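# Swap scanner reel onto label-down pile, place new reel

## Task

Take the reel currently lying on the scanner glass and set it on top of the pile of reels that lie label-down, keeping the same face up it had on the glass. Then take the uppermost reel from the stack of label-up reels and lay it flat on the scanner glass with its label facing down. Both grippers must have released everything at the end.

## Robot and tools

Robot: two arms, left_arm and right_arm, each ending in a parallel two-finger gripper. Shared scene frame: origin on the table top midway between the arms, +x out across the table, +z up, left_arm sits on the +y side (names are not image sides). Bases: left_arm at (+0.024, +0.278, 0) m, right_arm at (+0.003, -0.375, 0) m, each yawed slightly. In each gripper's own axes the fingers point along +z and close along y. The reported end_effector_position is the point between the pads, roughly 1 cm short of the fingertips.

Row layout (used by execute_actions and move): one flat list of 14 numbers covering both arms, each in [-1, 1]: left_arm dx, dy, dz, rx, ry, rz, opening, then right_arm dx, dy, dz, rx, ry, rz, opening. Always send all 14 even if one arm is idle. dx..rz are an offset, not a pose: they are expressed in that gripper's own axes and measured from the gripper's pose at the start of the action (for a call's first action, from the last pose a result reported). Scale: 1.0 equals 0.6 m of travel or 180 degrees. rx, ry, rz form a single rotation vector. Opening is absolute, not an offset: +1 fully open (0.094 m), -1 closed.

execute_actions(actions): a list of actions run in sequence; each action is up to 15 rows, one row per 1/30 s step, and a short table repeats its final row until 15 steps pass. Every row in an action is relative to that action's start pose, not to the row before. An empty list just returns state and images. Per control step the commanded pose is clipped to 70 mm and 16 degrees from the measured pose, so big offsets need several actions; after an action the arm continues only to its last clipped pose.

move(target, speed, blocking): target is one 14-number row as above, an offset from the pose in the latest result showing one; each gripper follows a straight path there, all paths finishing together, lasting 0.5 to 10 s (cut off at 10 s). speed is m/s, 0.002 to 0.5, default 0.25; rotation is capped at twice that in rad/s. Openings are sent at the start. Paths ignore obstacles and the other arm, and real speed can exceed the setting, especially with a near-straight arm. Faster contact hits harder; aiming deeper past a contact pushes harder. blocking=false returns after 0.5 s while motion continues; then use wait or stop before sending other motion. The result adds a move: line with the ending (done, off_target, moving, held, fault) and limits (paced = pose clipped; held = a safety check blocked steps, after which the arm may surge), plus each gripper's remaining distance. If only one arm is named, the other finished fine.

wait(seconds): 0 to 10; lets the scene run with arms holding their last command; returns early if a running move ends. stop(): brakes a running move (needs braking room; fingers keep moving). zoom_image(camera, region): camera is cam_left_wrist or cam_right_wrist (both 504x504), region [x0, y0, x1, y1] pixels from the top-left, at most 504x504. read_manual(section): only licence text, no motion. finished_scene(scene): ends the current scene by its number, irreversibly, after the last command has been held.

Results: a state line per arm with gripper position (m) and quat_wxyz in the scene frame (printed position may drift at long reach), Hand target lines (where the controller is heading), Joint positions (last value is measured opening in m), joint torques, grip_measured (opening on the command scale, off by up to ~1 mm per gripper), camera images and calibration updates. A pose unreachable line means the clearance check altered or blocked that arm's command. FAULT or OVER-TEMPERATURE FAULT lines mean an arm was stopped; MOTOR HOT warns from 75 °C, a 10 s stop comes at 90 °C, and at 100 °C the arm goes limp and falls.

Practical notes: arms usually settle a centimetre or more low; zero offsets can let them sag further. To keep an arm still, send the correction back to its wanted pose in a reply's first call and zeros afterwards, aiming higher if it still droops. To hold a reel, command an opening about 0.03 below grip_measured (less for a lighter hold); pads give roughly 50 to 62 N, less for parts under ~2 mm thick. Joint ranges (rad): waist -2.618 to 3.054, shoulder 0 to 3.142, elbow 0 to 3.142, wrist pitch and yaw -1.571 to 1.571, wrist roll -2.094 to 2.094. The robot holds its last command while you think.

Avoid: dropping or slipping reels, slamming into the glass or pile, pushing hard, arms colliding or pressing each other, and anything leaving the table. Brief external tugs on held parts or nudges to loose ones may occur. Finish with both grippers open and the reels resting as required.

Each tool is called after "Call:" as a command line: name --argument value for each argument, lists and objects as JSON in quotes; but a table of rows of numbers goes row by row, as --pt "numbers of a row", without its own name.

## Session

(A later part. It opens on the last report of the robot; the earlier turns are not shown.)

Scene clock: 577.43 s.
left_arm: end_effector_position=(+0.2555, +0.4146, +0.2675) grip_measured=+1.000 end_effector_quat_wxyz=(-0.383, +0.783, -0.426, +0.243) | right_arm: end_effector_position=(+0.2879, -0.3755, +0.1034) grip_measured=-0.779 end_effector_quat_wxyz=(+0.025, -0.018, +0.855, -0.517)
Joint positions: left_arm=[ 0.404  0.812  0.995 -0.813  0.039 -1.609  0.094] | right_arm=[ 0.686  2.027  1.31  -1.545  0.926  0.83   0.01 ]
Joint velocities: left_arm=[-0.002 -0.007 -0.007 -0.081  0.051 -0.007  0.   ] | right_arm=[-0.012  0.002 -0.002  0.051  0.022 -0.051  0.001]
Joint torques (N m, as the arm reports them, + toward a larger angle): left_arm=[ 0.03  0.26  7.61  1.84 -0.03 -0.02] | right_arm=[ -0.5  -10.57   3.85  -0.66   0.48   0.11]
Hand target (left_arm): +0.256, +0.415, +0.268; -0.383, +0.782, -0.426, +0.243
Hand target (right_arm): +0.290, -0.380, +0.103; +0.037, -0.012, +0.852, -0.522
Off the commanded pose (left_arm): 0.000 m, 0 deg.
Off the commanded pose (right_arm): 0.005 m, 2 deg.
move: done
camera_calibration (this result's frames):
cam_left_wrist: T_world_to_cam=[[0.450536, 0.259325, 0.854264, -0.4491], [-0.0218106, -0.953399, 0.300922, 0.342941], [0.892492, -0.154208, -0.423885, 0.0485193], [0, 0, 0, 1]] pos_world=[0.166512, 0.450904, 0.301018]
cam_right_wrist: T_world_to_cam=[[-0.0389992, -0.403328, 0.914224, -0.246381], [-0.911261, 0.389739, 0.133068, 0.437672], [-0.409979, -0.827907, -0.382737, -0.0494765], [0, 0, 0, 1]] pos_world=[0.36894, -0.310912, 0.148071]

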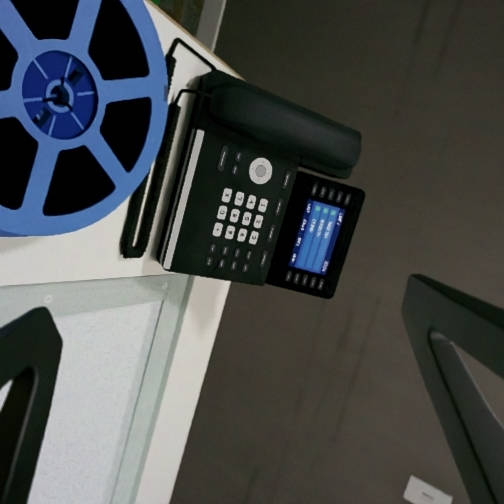

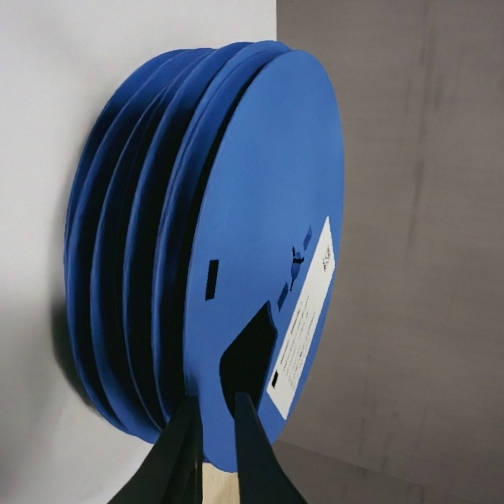

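Call:
move --target '[0,0,0,0,0,0,1,0,0.012,0.012,0,0,0,-0.78]' --speed 0.03

Scene clock: 582.57 s.
left_arm: end_effector_position=(+0.2555, +0.4146, +0.2675) grip_measured=+1.000 end_effector_quat_wxyz=(-0.383, +0.783, -0.426, +0.243) | right_arm: end_effector_position=(+0.2907, -0.3741, +0.1012) grip_measured=-0.779 end_effector_quat_wxyz=(+0.032, -0.018, +0.857, -0.514)
Joint positions: left_arm=[ 0.404  0.812  0.995 -0.813  0.039 -1.609  0.094] | right_arm=[ 0.686  2.027  1.31  -1.523  0.928  0.82   0.01 ]
Joint velocities: left_arm=[ 0.007 -0.007 -0.022 -0.022 -0.007 -0.007  0.   ] | right_arm=[ 0.012  0.012  0.007  0.007  0.022 -0.066 -0.   ]
Joint torques (N m, as the arm reports them, + toward a larger angle): left_arm=[ 0.03  0.26  7.6   1.83 -0.02 -0.03] | right_arm=[-0.52 -9.29  3.12 -0.65  0.35  0.02]
Hand target (left_arm): +0.256, +0.415, +0.267; -0.383, +0.783, -0.426, +0.243
Hand target (right_arm): +0.288, -0.378, +0.094; +0.025, -0.018, +0.855, -0.518
Off the commanded pose (left_arm): 0.000 m, 0 deg.
Off the commanded pose (right_arm): 0.009 m, 1 deg.
move: done
camera_calibration (this result's frames):
cam_left_wrist: T_world_to_cam=[[0.450536, 0.259325, 0.854264, -0.4491], [-0.0218106, -0.953399, 0.300922, 0.342941], [0.892492, -0.154208, -0.423885, 0.0485193], [0, 0, 0, 1]] pos_world=[0.166512, 0.450904, 0.301018]
cam_right_wrist: T_world_to_cam=[[-0.0465213, -0.411819, 0.910077, -0.244209], [-0.914817, 0.383461, 0.126756, 0.439304], [-0.401179, -0.826658, -0.394578, -0.0489196], [0, 0, 0, 1]] pos_world=[0.370896, -0.309466, 0.147263]

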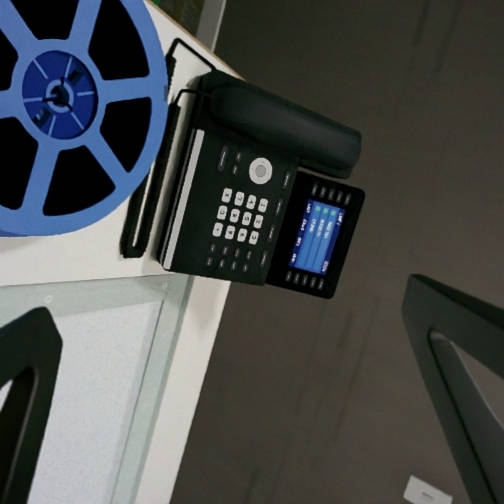

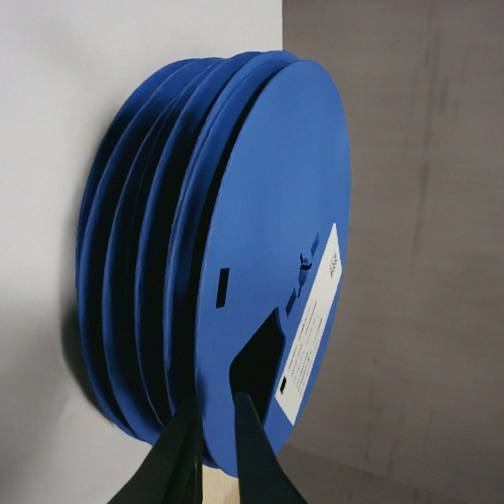

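Call:
move --target '[0,0,0,0,0,0,1,0,0.028,0.01,0,0,0,-0.78]' --speed 0.03

Scene clock: 587.17 s.
left_arm: end_effector_position=(+0.2555, +0.4146, +0.2675) grip_measured=+1.000 end_effector_quat_wxyz=(-0.383, +0.783, -0.426, +0.243) | right_arm: end_effector_position=(+0.2933, -0.3718, +0.0915) grip_measured=-0.779 end_effector_quat_wxyz=(+0.032, -0.015, +0.860, -0.510)
Joint positions: left_arm=[ 0.404  0.812  0.995 -0.813  0.039 -1.609  0.094] | right_arm=[ 0.686  2.05   1.31  -1.491  0.921  0.819  0.01 ]
Joint velocities: left_arm=[ 0.002 -0.027  0.007  0.066 -0.037 -0.007  0.   ] | right_arm=[-0.012  0.007 -0.012  0.022 -0.007 -0.037  0.   ]
Joint torques (N m, as the arm reports them, + toward a larger angle): left_arm=[ 0.02  0.25  7.6   1.83 -0.02 -0.02] | right_arm=[ 0.46 -9.    3.47 -0.63  0.35  0.09]
Hand target (left_arm): +0.256, +0.415, +0.267; -0.383, +0.783, -0.426, +0.243
Hand target (right_arm): +0.291, -0.372, +0.084; +0.031, -0.018, +0.857, -0.514
Off the commanded pose (left_arm): 0.000 m, 0 deg.
Off the commanded pose (right_arm): 0.008 m, 1 deg.
move: done
camera_calibration (this result's frames):
cam_left_wrist: T_world_to_cam=[[0.450536, 0.259325, 0.854264, -0.4491], [-0.0218106, -0.953399, 0.300922, 0.342941], [0.892492, -0.154208, -0.423885, 0.0485193], [0, 0, 0, 1]] pos_world=[0.166512, 0.450904, 0.301018]
cam_right_wrist: T_world_to_cam=[[-0.0519084, -0.420165, 0.905962, -0.235509], [-0.913831, 0.385858, 0.126593, 0.44255], [-0.402763, -0.821325, -0.403989, -0.0464873], [0, 0, 0, 1]] pos_world=[0.373467, -0.307895, 0.138558]

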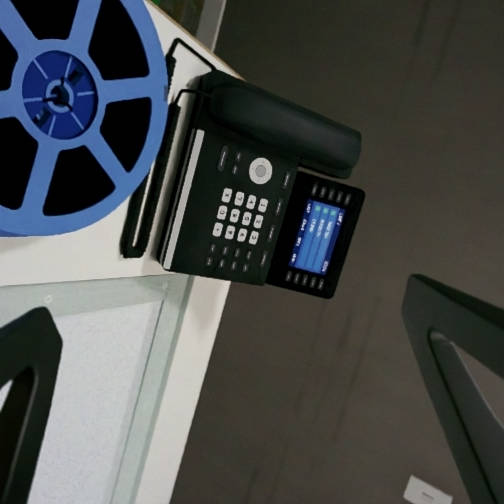

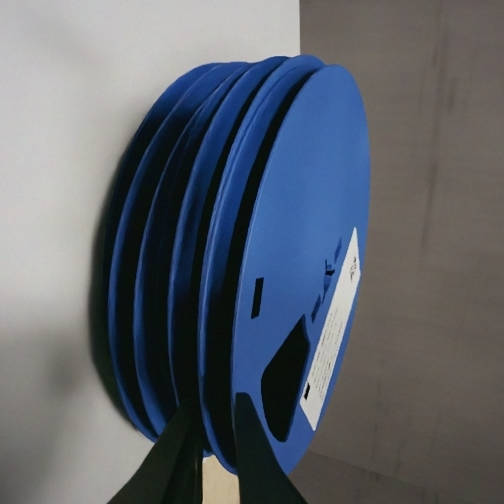

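Call:
move --target '[0,0,0,0,0,0,1,0,-0.03,0.018,0,0,0,-0.78]' --speed 0.025

Scene clock: 596.67 s.
left_arm: end_effector_position=(+0.2555, +0.4146, +0.2675) grip_measured=+1.000 end_effector_quat_wxyz=(-0.383, +0.783, -0.426, +0.243) | right_arm: end_effector_position=(+0.2922, -0.3849, +0.0955) grip_measured=-0.779 end_effector_quat_wxyz=(+0.016, -0.018, +0.862, -0.506)
Joint positions: left_arm=[ 0.404  0.812  0.995 -0.813  0.039 -1.609  0.094] | right_arm=[ 0.644  2.021  1.295 -1.478  0.923  0.755  0.01 ]
Joint velocities: left_arm=[-0.002 -0.002  0.002 -0.022 -0.007 -0.051  0.   ] | right_arm=[-0.022 -0.007 -0.002 -0.022 -0.081 -0.007 -0.001]
Joint torques (N m, as the arm reports them, + toward a larger angle): left_arm=[ 0.03  0.26  7.6   1.83 -0.02 -0.03] | right_arm=[ -0.5  -12.73   3.89  -0.66   0.54   0.03]
Hand target (left_arm): +0.256, +0.415, +0.267; -0.383, +0.783, -0.426, +0.243
Hand target (right_arm): +0.294, -0.390, +0.102; +0.032, -0.014, +0.859, -0.510
Off the commanded pose (left_arm): 0.000 m, 0 deg.
Off the commanded pose (right_arm): 0.008 m, 2 deg.
move: done
camera_calibration (this result's frames):
cam_left_wrist: T_world_to_cam=[[0.450536, 0.259325, 0.854264, -0.4491], [-0.0218106, -0.953399, 0.300922, 0.342941], [0.892492, -0.154208, -0.423885, 0.0485193], [0, 0, 0, 1]] pos_world=[0.166512, 0.450904, 0.301018]
cam_right_wrist: T_world_to_cam=[[-0.0280541, -0.426397, 0.904101, -0.253867], [-0.905238, 0.394459, 0.157947, 0.443953], [-0.423979, -0.813995, -0.397057, -0.047761], [0, 0, 0, 1]] pos_world=[0.374511, -0.322246, 0.140436]

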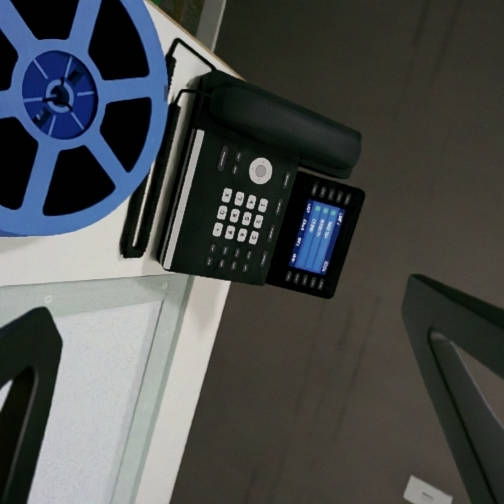

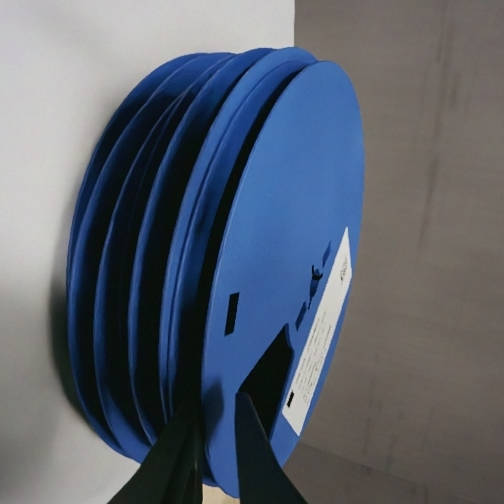

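Aligned. Advance horizontally.

Call:
move --target '[0,0,0,0,0,0,1,0,-0.028,0.034,0,0,0,-0.78]' --speed 0.02

Scene clock: 600.67 s.
left_arm: end_effector_position=(+0.2555, +0.4146, +0.2675) grip_measured=+1.000 end_effector_quat_wxyz=(-0.383, +0.783, -0.426, +0.243) | right_arm: end_effector_position=(+0.2920, -0.4054, +0.0930) grip_measured=-0.779 end_effector_quat_wxyz=(-0.000, -0.022, +0.865, -0.501)
Joint positions: left_arm=[ 0.404  0.812  0.995 -0.813  0.039 -1.609  0.094] | right_arm=[ 0.576  1.988  1.255 -1.413  0.935  0.653  0.01 ]
Joint velocities: left_arm=[ 0.002 -0.022  0.012  0.022  0.051 -0.066  0.   ] | right_arm=[ 0.002 -0.007 -0.007  0.022 -0.051 -0.007  0.   ]
Joint torques (N m, as the arm reports them, + toward a larger angle): left_arm=[ 0.02  0.25  7.6   1.83 -0.03 -0.02] | right_arm=[ -0.54 -12.61   3.96  -0.58   0.59   0.02]
Hand target (left_arm): +0.256, +0.415, +0.267; -0.383, +0.783, -0.426, +0.243
Hand target (right_arm): +0.293, -0.411, +0.100; +0.016, -0.017, +0.862, -0.507
Off the commanded pose (left_arm): 0.000 m, 0 deg.
Off the commanded pose (right_arm): 0.009 m, 2 deg.
move: done
camera_calibration (this result's frames):
cam_left_wrist: T_world_to_cam=[[0.450536, 0.259325, 0.854264, -0.4491], [-0.0218106, -0.953399, 0.300922, 0.342941], [0.892492, -0.154208, -0.423885, 0.0485193], [0, 0, 0, 1]] pos_world=[0.166512, 0.450904, 0.301018]
cam_right_wrist: T_world_to_cam=[[-0.00368645, -0.437063, 0.899423, -0.27139], [-0.895307, 0.402081, 0.191717, 0.449306], [-0.445434, -0.804554, -0.392788, -0.0558252], [0, 0, 0, 1]] pos_world=[0.3764, -0.344186, 0.136027]

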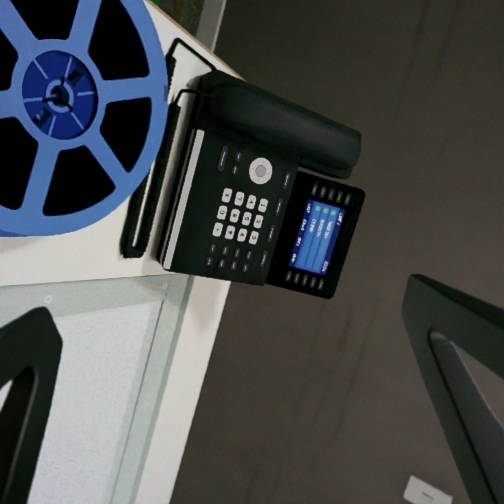

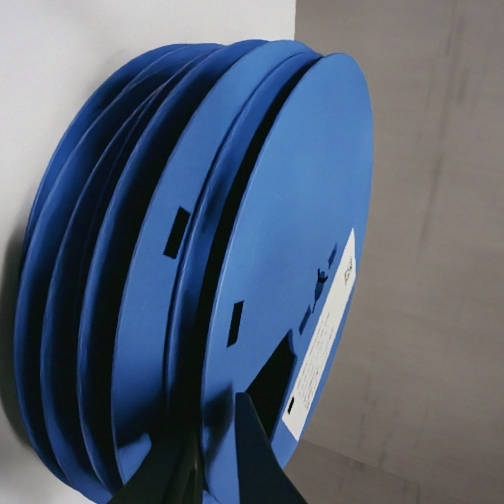

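Top reel is being pushed; finger is engaged. Close and lift.

Call:
execute_actions --actions '[[[0,0,0,0,0,0,1,0,-0.01,0,0,0,0,-0.92]],[[0,0,0,0,0,0,1,0,-0.01,0,0,0,0,-1]]]'

Call:
move --target '[0,0,0,0,0,0,1,0,-0.16,-0.09,0,0,0,-1]' --speed 0.05

Scene clock: 606.87 s.
left_arm: end_effector_position=(+0.2555, +0.4146, +0.2675) grip_measured=+1.000 end_effector_quat_wxyz=(-0.383, +0.783, -0.426, +0.243) | right_arm: end_effector_position=(+0.2913, -0.4109, +0.1029) grip_measured=-0.938 end_effector_quat_wxyz=(-0.007, -0.041, +0.851, -0.523)
Joint positions: left_arm=[ 0.404  0.812  0.995 -0.813  0.039 -1.609  0.094] | right_arm=[ 0.576  1.988  1.255 -1.458  0.981  0.649  0.003]
Joint velocities: left_arm=[ 0.002 -0.012 -0.007  0.051 -0.037 -0.007  0.   ] | right_arm=[-0.002 -0.002 -0.007 -0.022  0.066  0.037  0.001]
Joint torques (N m, as the arm reports them, + toward a larger angle): left_arm=[ 0.03  0.26  7.61  1.83 -0.02 -0.03] | right_arm=[ -0.56 -11.01   5.94  -0.57   0.13  -0.09]
Hand target (left_arm): +0.256, +0.415, +0.267; -0.383, +0.783, -0.426, +0.243
Hand target (right_arm): +0.292, -0.411, +0.102; -0.004, -0.031, +0.859, -0.510
Off the commanded pose (left_arm): 0.000 m, 0 deg.
Off the commanded pose (right_arm): 0.001 m, 2 deg.
camera_calibration (this result's frames):
cam_left_wrist: T_world_to_cam=[[0.450536, 0.259325, 0.854264, -0.4491], [-0.0218106, -0.953399, 0.300922, 0.342941], [0.892492, -0.154208, -0.423885, 0.0485193], [0, 0, 0, 1]] pos_world=[0.166512, 0.450904, 0.301018]
cam_right_wrist: T_world_to_cam=[[0.0357821, -0.38814, 0.920905, -0.27632], [-0.90038, 0.387324, 0.198232, 0.443714], [-0.43363, -0.836258, -0.335615, -0.0789625], [0, 0, 0, 1]] pos_world=[0.375158, -0.345145, 0.140005]

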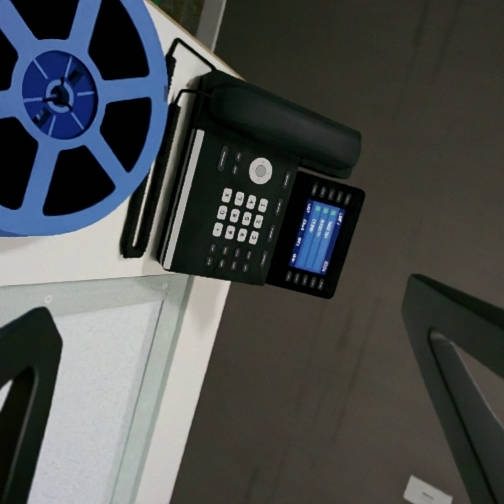

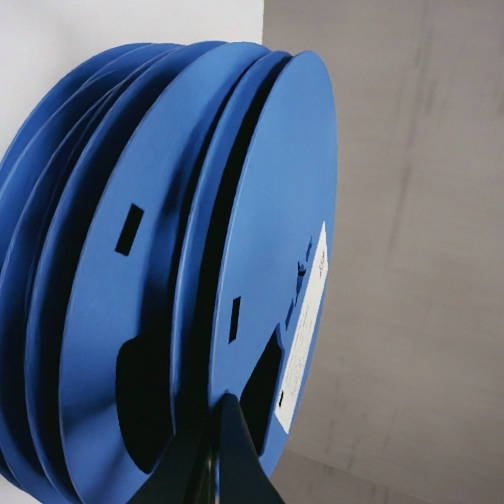

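Scene clock: 609.37 s.
left_arm: end_effector_position=(+0.2555, +0.4146, +0.2675) grip_measured=+1.000 end_effector_quat_wxyz=(-0.383, +0.783, -0.426, +0.243) | right_arm: end_effector_position=(+0.2915, -0.4074, +0.1945) grip_measured=-0.978 end_effector_quat_wxyz=(+0.041, -0.094, +0.870, -0.482)
Joint positions: left_arm=[ 0.404  0.812  0.995 -0.813  0.039 -1.609  0.094] | right_arm=[ 0.584  1.708  1.371 -1.569  0.971  0.377  0.001]
Joint velocities: left_arm=[-0.002  0.007 -0.002 -0.066 -0.11   0.081  0.   ] | right_arm=[-0.007 -0.002 -0.002 -0.022 -0.022 -0.081 -0.   ]
Joint torques (N m, as the arm reports them, + toward a larger angle): left_arm=[ 0.02  0.26  7.61  1.83 -0.02 -0.03] | right_arm=[  0.59 -10.58   9.26  -0.32   0.71   0.03]
Hand target (left_arm): +0.256, +0.415, +0.267; -0.383, +0.783, -0.426, +0.243
Hand target (right_arm): +0.297, -0.406, +0.213; +0.075, -0.089, +0.865, -0.489
Off the commanded pose (left_arm): 0.000 m, 0 deg.
Off the commanded pose (right_arm): 0.019 m, 10 deg.
joint sent to its limit (right arm) — the command would take joint 4 (wrist pitch) past its lower limit, so that joint was sent only as far as its limit.
move: off_target (right_arm)
camera_calibration (this result's frames):
cam_left_wrist: T_world_to_cam=[[0.450536, 0.259325, 0.854264, -0.4491], [-0.0218106, -0.953399, 0.300922, 0.342941], [0.892492, -0.154208, -0.423885, 0.0485193], [0, 0, 0, 1]] pos_world=[0.166512, 0.450904, 0.301018]
cam_right_wrist: T_world_to_cam=[[0.0741138, -0.467248, 0.881014, -0.394961], [-0.948739, 0.239149, 0.206644, 0.376523], [-0.307248, -0.851168, -0.425573, -0.0706368], [0, 0, 0, 1]] pos_world=[0.364791, -0.334714, 0.240099]

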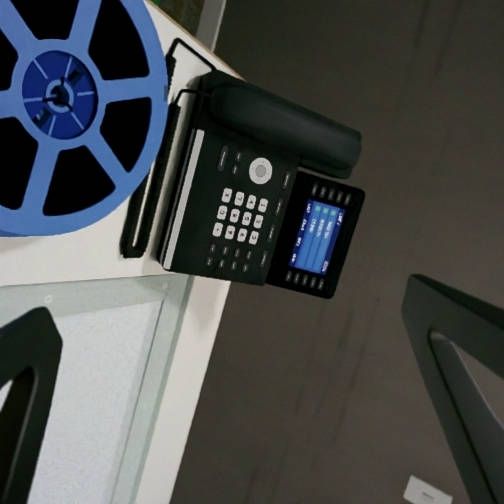

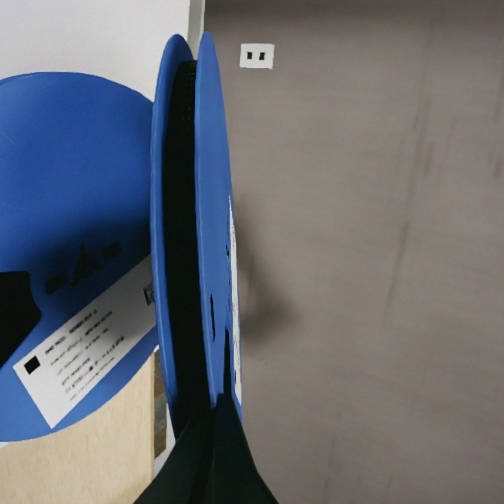

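Call:
move --target '[0,0,0,0,0,0,1,-0.198,0.005,-0.275,-0.321,0.027,0.063,-1]' --speed 0.06

Scene clock: 635.80 s.
left_arm: end_effector_position=(+0.2555, +0.4146, +0.2675) grip_measured=+1.000 end_effector_quat_wxyz=(-0.383, +0.783, -0.426, +0.243) | right_arm: end_effector_position=(+0.3757, -0.2440, +0.2708) grip_measured=-0.978 end_effector_quat_wxyz=(+0.159, -0.008, +0.986, +0.048)
Joint positions: left_arm=[ 0.404  0.812  0.995 -0.813  0.039 -1.609  0.094] | right_arm=[ 0.51   1.884  2.212 -1.567  0.013  0.322  0.001]
Joint velocities: left_arm=[-0.017  0.007 -0.022 -0.007 -0.037  0.051  0.   ] | right_arm=[-0.007 -0.007 -0.007  0.022 -0.022  0.022  0.   ]
Joint torques (N m, as the arm reports them, + toward a larger angle): left_arm=[ 0.03  0.25  7.61  1.83 -0.02 -0.02] | right_arm=[-0.59 -9.18  9.83  0.71 -0.04  0.03]
Hand target (left_arm): +0.256, +0.415, +0.267; -0.383, +0.783, -0.426, +0.243
Hand target (right_arm): +0.381, -0.244, +0.276; +0.167, -0.001, +0.985, +0.055
Off the commanded pose (left_arm): 0.000 m, 0 deg.
Off the commanded pose (right_arm): 0.008 m, 19 deg; orientation clipped at the last step of the last action.
joint sent to its limit (right arm) — the command would take joint 4 (wrist pitch) past its lower limit, so that joint was sent only as far as its limit.
move: off_target (right_arm); limits=paced
camera_calibration (this result's frames):
cam_left_wrist: T_world_to_cam=[[0.450536, 0.259325, 0.854264, -0.4491], [-0.0218106, -0.953399, 0.300922, 0.342941], [0.892492, -0.154208, -0.423885, 0.0485193], [0, 0, 0, 1]] pos_world=[0.166512, 0.450904, 0.301018]
cam_right_wrist: T_world_to_cam=[[-0.0280986, -0.998873, -0.0382449, -0.234442], [-0.985787, 0.0213502, 0.166638, 0.373125], [-0.165634, 0.0423836, -0.985276, 0.443089], [0, 0, 0, 1]] pos_world=[0.434625, -0.260924, 0.365422]

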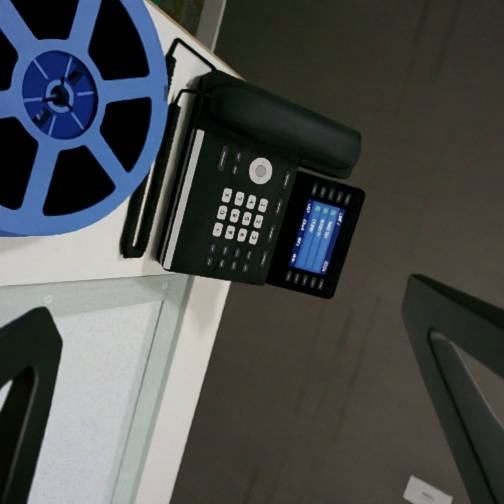

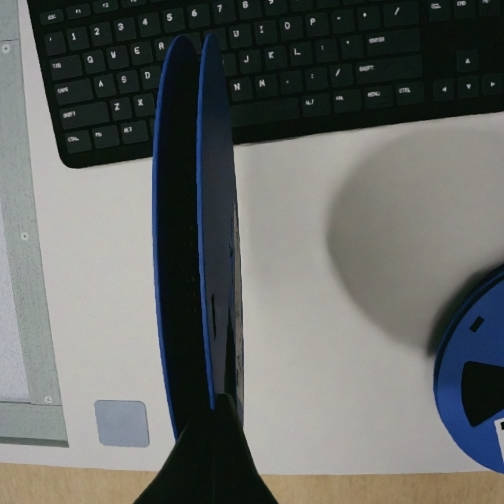

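Call:
move --target '[0,0,0,0,0,0,1,0.07,0.583,0.185,-0.238,0.002,0.197,-1]' --speed 0.06

Scene clock: 663.40 s.
left_arm: end_effector_position=(+0.2555, +0.4146, +0.2675) grip_measured=+1.000 end_effector_quat_wxyz=(-0.383, +0.783, -0.426, +0.243) | right_arm: end_effector_position=(+0.3539, +0.1082, +0.1787) grip_measured=-0.979 end_effector_quat_wxyz=(+0.105, +0.234, +0.866, +0.430)
Joint positions: left_arm=[ 0.404  0.812  0.995 -0.813  0.039 -1.609  0.094] | right_arm=[ 1.071  2.085  1.772 -0.348 -0.131  1.493  0.001]
Joint velocities: left_arm=[ 0.012 -0.002 -0.002 -0.007  0.007  0.007  0.   ] | right_arm=[-0.002 -0.002  0.002  0.051 -0.007 -0.081 -0.001]
Joint torques (N m, as the arm reports them, + toward a larger angle): left_arm=[ 0.02  0.26  7.6   1.83 -0.03 -0.02] | right_arm=[  0.41 -14.07   8.69   1.77   0.06   0.02]
Hand target (left_arm): +0.256, +0.415, +0.267; -0.383, +0.783, -0.426, +0.243
Hand target (right_arm): +0.357, +0.115, +0.186; +0.115, +0.231, +0.857, +0.446
Off the commanded pose (left_arm): 0.000 m, 0 deg.
Off the commanded pose (right_arm): 0.011 m, 3 deg.
move: off_target (right_arm)
camera_calibration (this result's frames):
cam_left_wrist: T_world_to_cam=[[0.450536, 0.259325, 0.854264, -0.4491], [-0.0218106, -0.953399, 0.300922, 0.342941], [0.892492, -0.154208, -0.423885, 0.0485193], [0, 0, 0, 1]] pos_world=[0.166512, 0.450904, 0.301018]
cam_right_wrist: T_world_to_cam=[[-0.374172, -0.547843, -0.74824, 0.313788], [-0.923932, 0.150923, 0.351528, 0.290546], [-0.0796558, 0.822855, -0.562641, 0.143474], [0, 0, 0, 1]] pos_world=[0.397284, 0.00999814, 0.213378]

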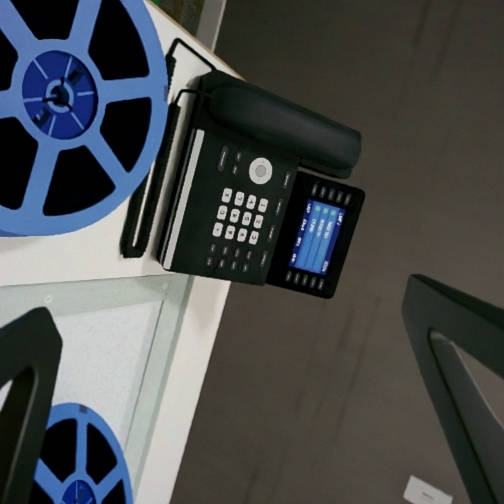

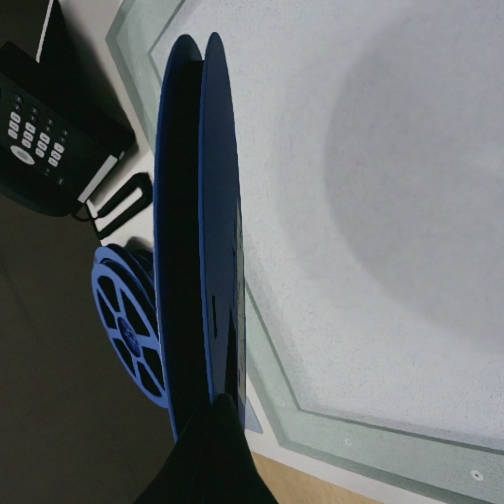

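Call:
move --target '[0,0,0,0,0,0,1,0,-0.11,0.047,-0.085,0,0,-1]' --speed 0.03

Scene clock: 678.30 s.
left_arm: end_effector_position=(+0.2555, +0.4146, +0.2675) grip_measured=+1.000 end_effector_quat_wxyz=(-0.383, +0.783, -0.426, +0.243) | right_arm: end_effector_position=(+0.3424, +0.0968, +0.1172) grip_measured=-0.979 end_effector_quat_wxyz=(+0.139, +0.216, +0.800, +0.543)
Joint positions: left_arm=[ 0.404  0.812  0.995 -0.813  0.039 -1.609  0.094] | right_arm=[ 1.07   2.057  1.218  0.454 -0.144  1.527  0.001]
Joint velocities: left_arm=[-0.007  0.007 -0.002  0.081  0.051 -0.051  0.   ] | right_arm=[-0.012  0.002  0.007 -0.037 -0.051 -0.095 -0.   ]
Joint torques (N m, as the arm reports them, + toward a larger angle): left_arm=[ 0.03  0.25  7.61  1.83 -0.02 -0.03] | right_arm=[ -0.52 -12.22   6.46   1.78  -0.13   0.03]
Hand target (left_arm): +0.256, +0.415, +0.267; -0.383, +0.783, -0.426, +0.243
Hand target (right_arm): +0.344, +0.093, +0.109; +0.135, +0.218, +0.801, +0.541
Off the commanded pose (left_arm): 0.000 m, 0 deg.
Off the commanded pose (right_arm): 0.009 m, 0 deg.
move: done
camera_calibration (this result's frames):
cam_left_wrist: T_world_to_cam=[[0.450536, 0.259325, 0.854264, -0.4491], [-0.0218106, -0.953399, 0.300922, 0.342941], [0.892492, -0.154208, -0.423885, 0.0485193], [0, 0, 0, 1]] pos_world=[0.166512, 0.450904, 0.301018]
cam_right_wrist: T_world_to_cam=[[-0.260528, -0.352148, -0.898953, 0.217014], [-0.965416, 0.0855384, 0.246282, 0.336116], [-0.00983288, 0.932027, -0.362255, 0.0593407], [0, 0, 0, 1]] pos_world=[0.381613, -0.00763682, 0.133803]

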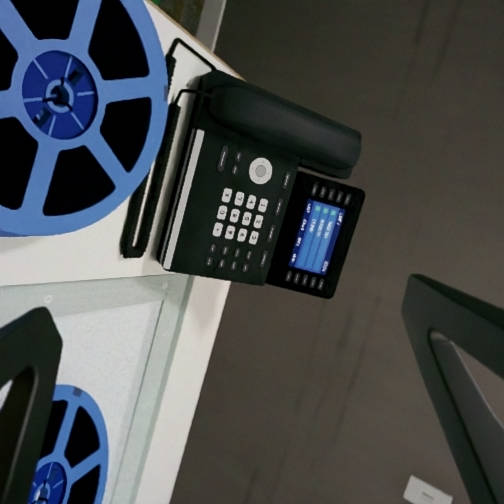

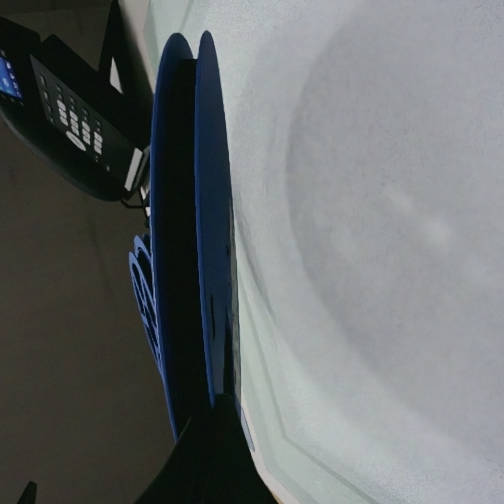

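Call:
move --target '[0,0,0,0,0,0,1,0,-0.085,0.015,-0.055,0,0,-1]' --speed 0.025

Call:
execute_actions --actions '[[[0,0,0,0,0,0,1,0,0,0,0,0,0,-0.8]],[[0,0,0,0,0,0,1,0,0,0,0,0,0,-0.8]]]'

Scene clock: 692.43 s.
left_arm: end_effector_position=(+0.2555, +0.4146, +0.2675) grip_measured=+1.000 end_effector_quat_wxyz=(-0.383, +0.783, -0.426, +0.243) | right_arm: end_effector_position=(+0.3389, +0.0918, +0.0815) grip_measured=-0.979 end_effector_quat_wxyz=(+0.162, +0.201, +0.741, +0.619)
Joint positions: left_arm=[ 0.404  0.812  0.995 -0.813  0.039 -1.609  0.094] | right_arm=[ 1.068  2.224  1.056  0.985 -0.149  1.551  0.001]
Joint velocities: left_arm=[ 0.002 -0.002  0.002 -0.051 -0.007 -0.037  0.   ] | right_arm=[-0.002 -0.017 -0.002  0.007 -0.066  0.007  0.001]
Joint torques (N m, as the arm reports them, + toward a larger angle): left_arm=[ 0.03  0.27  7.61  1.83 -0.03 -0.03] | right_arm=[ -0.22 -11.56   4.88   1.74  -0.08   0.02]
Hand target (left_arm): +0.256, +0.415, +0.267; -0.383, +0.783, -0.426, +0.243
Hand target (right_arm): +0.336, +0.088, +0.067; +0.156, +0.203, +0.750, +0.610
Off the commanded pose (left_arm): 0.000 m, 0 deg.
Off the commanded pose (right_arm): 0.016 m, 2 deg.
move: off_target (right_arm)
camera_calibration (this result's frames):
cam_left_wrist: T_world_to_cam=[[0.450536, 0.259325, 0.854264, -0.4491], [-0.0218106, -0.953399, 0.300922, 0.342941], [0.892492, -0.154208, -0.423885, 0.0485193], [0, 0, 0, 1]] pos_world=[0.166512, 0.450904, 0.301018]
cam_right_wrist: T_world_to_cam=[[-0.164429, -0.191062, -0.967708, 0.140517], [-0.986098, 0.0556473, 0.156567, 0.359013], [0.0239364, 0.979999, -0.197556, 0.0217671], [0, 0, 0, 1]] pos_world=[0.376606, -0.0144625, 0.0840697]

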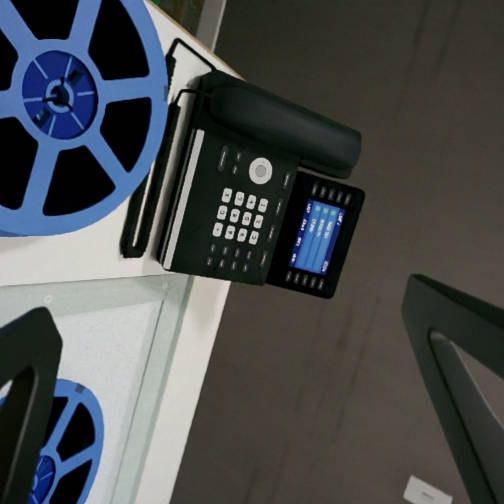

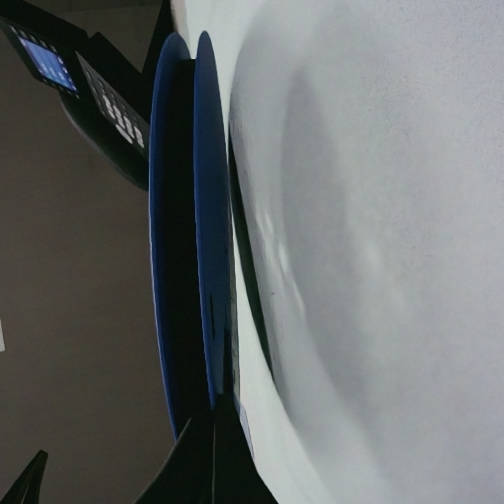

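Scene clock: 693.43 s.
left_arm: end_effector_position=(+0.2555, +0.4146, +0.2675) grip_measured=+1.000 end_effector_quat_wxyz=(-0.383, +0.783, -0.426, +0.243) | right_arm: end_effector_position=(+0.3389, +0.0918, +0.0813) grip_measured=-0.801 end_effector_quat_wxyz=(+0.162, +0.201, +0.741, +0.619)
Joint positions: left_arm=[ 0.404  0.812  0.995 -0.813  0.039 -1.609  0.094] | right_arm=[ 1.068  2.224  1.056  0.984 -0.149  1.553  0.009]
Joint velocities: left_arm=[ 0.007 -0.007 -0.007 -0.022 -0.081 -0.051  0.   ] | right_arm=[-0.007 -0.007  0.002  0.007 -0.051 -0.11  -0.   ]
Joint torques (N m, as the arm reports them, + toward a larger angle): left_arm=[ 0.02  0.25  7.61  1.83 -0.03 -0.02] | right_arm=[  0.05 -13.19   6.42   1.7   -0.02   0.  ]
Hand target (left_arm): +0.256, +0.415, +0.267; -0.383, +0.783, -0.426, +0.243
Hand target (right_arm): +0.339, +0.092, +0.081; +0.162, +0.201, +0.742, +0.619
Off the commanded pose (left_arm): 0.000 m, 0 deg.
Off the commanded pose (right_arm): 0.000 m, 0 deg.
camera_calibration (this result's frames):
cam_left_wrist: T_world_to_cam=[[0.450536, 0.259325, 0.854264, -0.4491], [-0.0218106, -0.953399, 0.300922, 0.342941], [0.892492, -0.154208, -0.423885, 0.0485193], [0, 0, 0, 1]] pos_world=[0.166512, 0.450904, 0.301018]
cam_right_wrist: T_world_to_cam=[[-0.166529, -0.19068, -0.967424, 0.140982], [-0.985748, 0.0559336, 0.158658, 0.358707], [0.0238586, 0.980057, -0.197277, 0.0217559], [0, 0, 0, 1]] pos_world=[0.376553, -0.0145033, 0.0837697]

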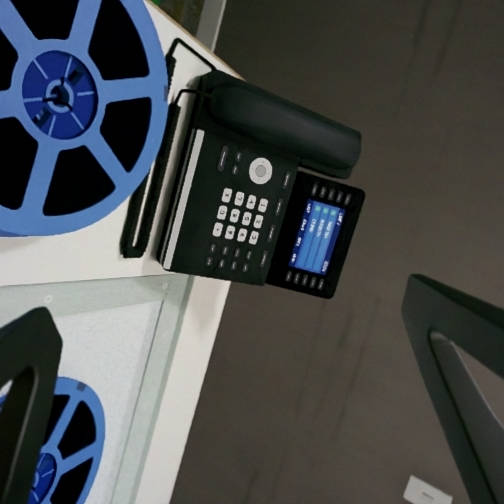

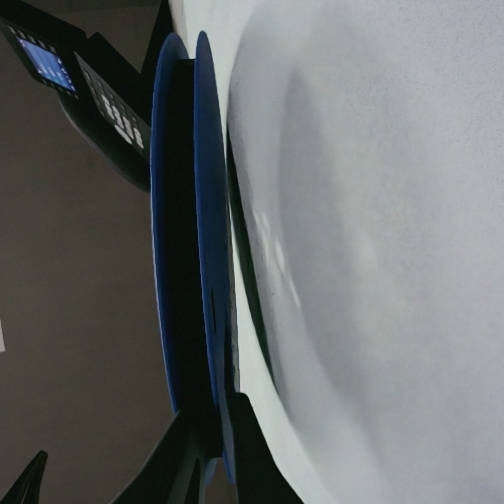

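Call:
move --target '[0,0,0,0,0,0,1,0,-0.045,0.005,0,0,0,-0.8]' --speed 0.02

Call:
move --target '[0,0,0,0,0,0,1,0,0.012,-0.07,0,0,0,-0.8]' --speed 0.03

Call:
move --target '[0,0,0,0,0,0,1,0,0.2,-0.1,0.12,0,0,0.5]'

Scene clock: 702.57 s.
left_arm: end_effector_position=(+0.2555, +0.4146, +0.2675) grip_measured=+1.000 end_effector_quat_wxyz=(-0.383, +0.783, -0.426, +0.243) | right_arm: end_effector_position=(+0.3402, +0.0935, +0.0794) grip_measured=-0.801 end_effector_quat_wxyz=(+0.170, +0.194, +0.725, +0.639)
Joint positions: left_arm=[ 0.404  0.812  0.995 -0.813  0.039 -1.609  0.094] | right_arm=[ 1.068  2.274  1.056  1.09  -0.149  1.554  0.009]
Joint velocities: left_arm=[ 0.002  0.017 -0.007 -0.037  0.022  0.022  0.   ] | right_arm=[ 0.007  0.007 -0.007  0.007 -0.007 -0.022 -0.001]
Joint torques (N m, as the arm reports them, + toward a larger angle): left_arm=[ 0.02  0.26  7.6   1.83 -0.03 -0.02] | right_arm=[  0.02 -10.73   5.09   1.55  -0.02   0.02]
Hand target (left_arm): +0.256, +0.415, +0.267; -0.383, +0.783, -0.426, +0.243
Hand target (right_arm): +0.337, +0.089, +0.055; +0.162, +0.201, +0.742, +0.619
Off the commanded pose (left_arm): 0.000 m, 0 deg.
Off the commanded pose (right_arm): 0.026 m, 3 deg.
move: off_target (right_arm)
camera_calibration (this result's frames):
cam_left_wrist: T_world_to_cam=[[0.450536, 0.259325, 0.854264, -0.4491], [-0.0218106, -0.953399, 0.300922, 0.342941], [0.892492, -0.154208, -0.423885, 0.0485193], [0, 0, 0, 1]] pos_world=[0.166512, 0.450904, 0.301018]
cam_right_wrist: T_world_to_cam=[[-0.133198, -0.147541, -0.980046, 0.125304], [-0.990636, 0.0497209, 0.127152, 0.364986], [0.0299686, 0.987805, -0.152783, 0.0133545], [0, 0, 0, 1]] pos_world=[0.377858, -0.0128516, 0.078435]

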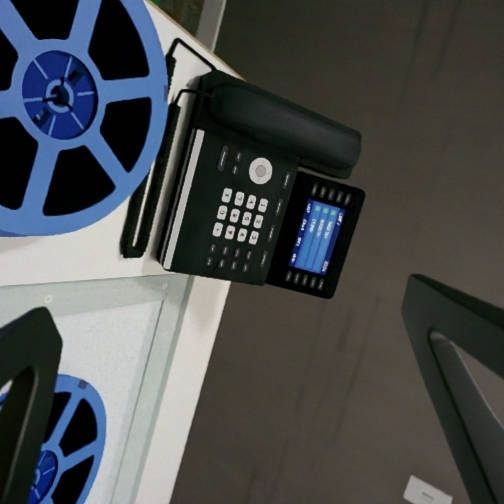

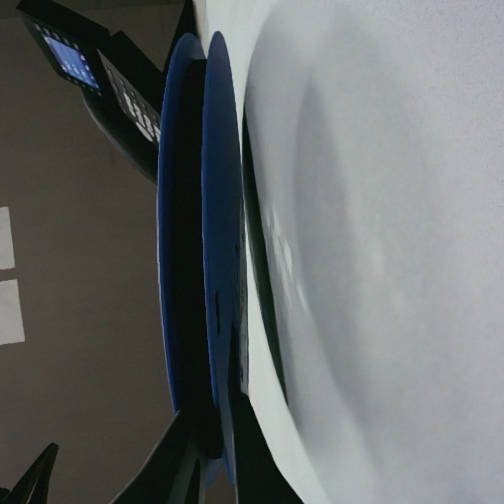

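Scene clock: 704.23 s.
left_arm: end_effector_position=(+0.2555, +0.4146, +0.2675) grip_measured=+1.000 end_effector_quat_wxyz=(-0.383, +0.783, -0.426, +0.243) | right_arm: end_effector_position=(+0.3201, +0.0633, +0.0828) grip_measured=-0.801 end_effector_quat_wxyz=(+0.167, +0.197, +0.729, +0.634)
Joint positions: left_arm=[ 0.404  0.812  0.995 -0.813  0.039 -1.609  0.094] | right_arm=[ 1.06   2.173  0.887  1.142 -0.156  1.554  0.009]
Joint velocities: left_arm=[-0.002 -0.002 -0.002 -0.007  0.007  0.007  0.   ] | right_arm=[-0.012 -0.007 -0.002 -0.007  0.037  0.022 -0.   ]
Joint torques (N m, as the arm reports them, + toward a larger angle): left_arm=[ 0.03  0.25  7.61  1.83 -0.03 -0.02] | right_arm=[ -0.52 -14.5    4.06   1.77  -0.08  -0.01]
Hand target (left_arm): +0.256, +0.415, +0.267; -0.383, +0.783, -0.426, +0.243
Hand target (right_arm): +0.320, +0.059, +0.092; +0.170, +0.194, +0.725, +0.639
Off the commanded pose (left_arm): 0.000 m, 0 deg.
Off the commanded pose (right_arm): 0.010 m, 1 deg.
move: done
camera_calibration (this result's frames):
cam_left_wrist: T_world_to_cam=[[0.450536, 0.259325, 0.854264, -0.4491], [-0.0218106, -0.953399, 0.300922, 0.342941], [0.892492, -0.154208, -0.423885, 0.0485193], [0, 0, 0, 1]] pos_world=[0.166512, 0.450904, 0.301018]
cam_right_wrist: T_world_to_cam=[[-0.143644, -0.158768, -0.976811, 0.125261], [-0.989201, 0.0520728, 0.137002, 0.344723], [0.0291137, 0.985942, -0.164534, 0.0456532], [0, 0, 0, 1]] pos_world=[0.357664, -0.0430746, 0.0826405]

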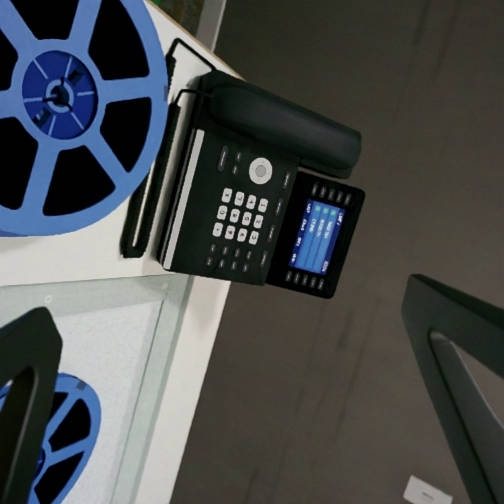

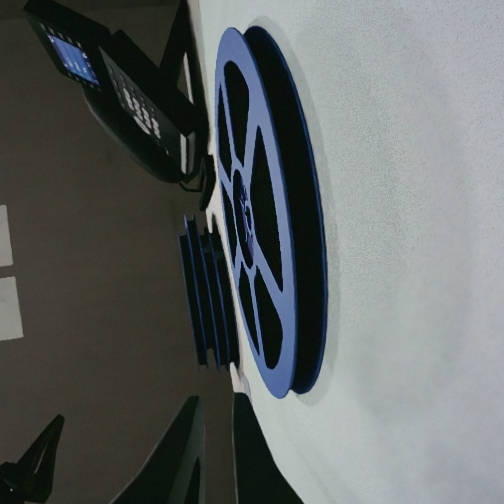

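Scene clock: 705.77 s.
left_arm: end_effector_position=(+0.2555, +0.4146, +0.2675) grip_measured=+1.000 end_effector_quat_wxyz=(-0.383, +0.783, -0.426, +0.243) | right_arm: end_effector_position=(+0.2926, +0.0294, +0.2042) grip_measured=+0.499 end_effector_quat_wxyz=(+0.119, +0.223, +0.835, +0.488)
Joint positions: left_arm=[ 0.404  0.812  0.995 -0.813  0.039 -1.609  0.094] | right_arm=[ 1.06   1.634  1.177 -0.067 -0.156  1.504  0.07 ]
Joint velocities: left_arm=[-0.012  0.007  0.012 -0.066 -0.081 -0.051  0.   ] | right_arm=[ 0.007  0.007  0.012 -0.037 -0.037 -0.007  0.   ]
Joint torques (N m, as the arm reports them, + toward a larger angle): left_arm=[ 0.03  0.26  7.6   1.83 -0.02 -0.03] | right_arm=[-0.59 -9.27 11.38  1.38  0.04 -0.09]
Hand target (left_arm): +0.256, +0.415, +0.267; -0.383, +0.783, -0.426, +0.243
Hand target (right_arm): +0.299, +0.027, +0.211; +0.129, +0.225, +0.835, +0.486
Off the commanded pose (left_arm): 0.000 m, 0 deg.
Off the commanded pose (right_arm): 0.010 m, 1 deg.
move: done
camera_calibration (this result's frames):
cam_left_wrist: T_world_to_cam=[[0.450536, 0.259325, 0.854264, -0.4491], [-0.0218106, -0.953399, 0.300922, 0.342941], [0.892492, -0.154208, -0.423885, 0.0485193], [0, 0, 0, 1]] pos_world=[0.166512, 0.450904, 0.301018]
cam_right_wrist: T_world_to_cam=[[-0.319655, -0.455566, -0.830831, 0.264928], [-0.946219, 0.107296, 0.305216, 0.254125], [-0.0499011, 0.883712, -0.465363, 0.187401], [0, 0, 0, 1]] pos_world=[0.334495, -0.0721827, 0.229757]

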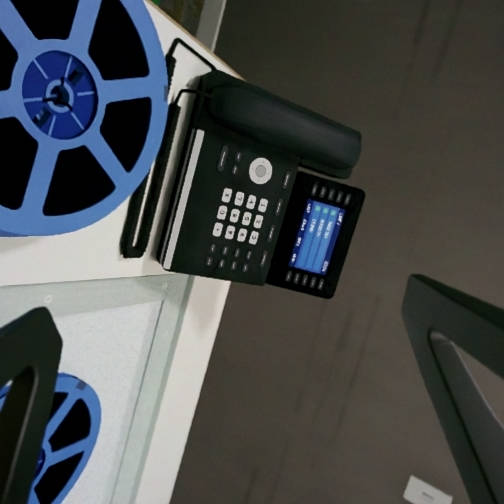

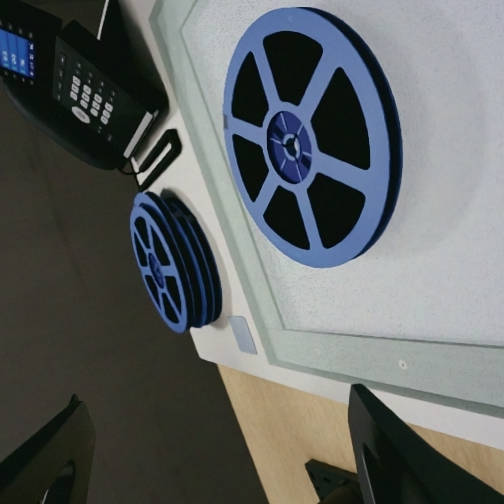

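Call:
finished_scene --scene 1

The scene is finished: the task was done.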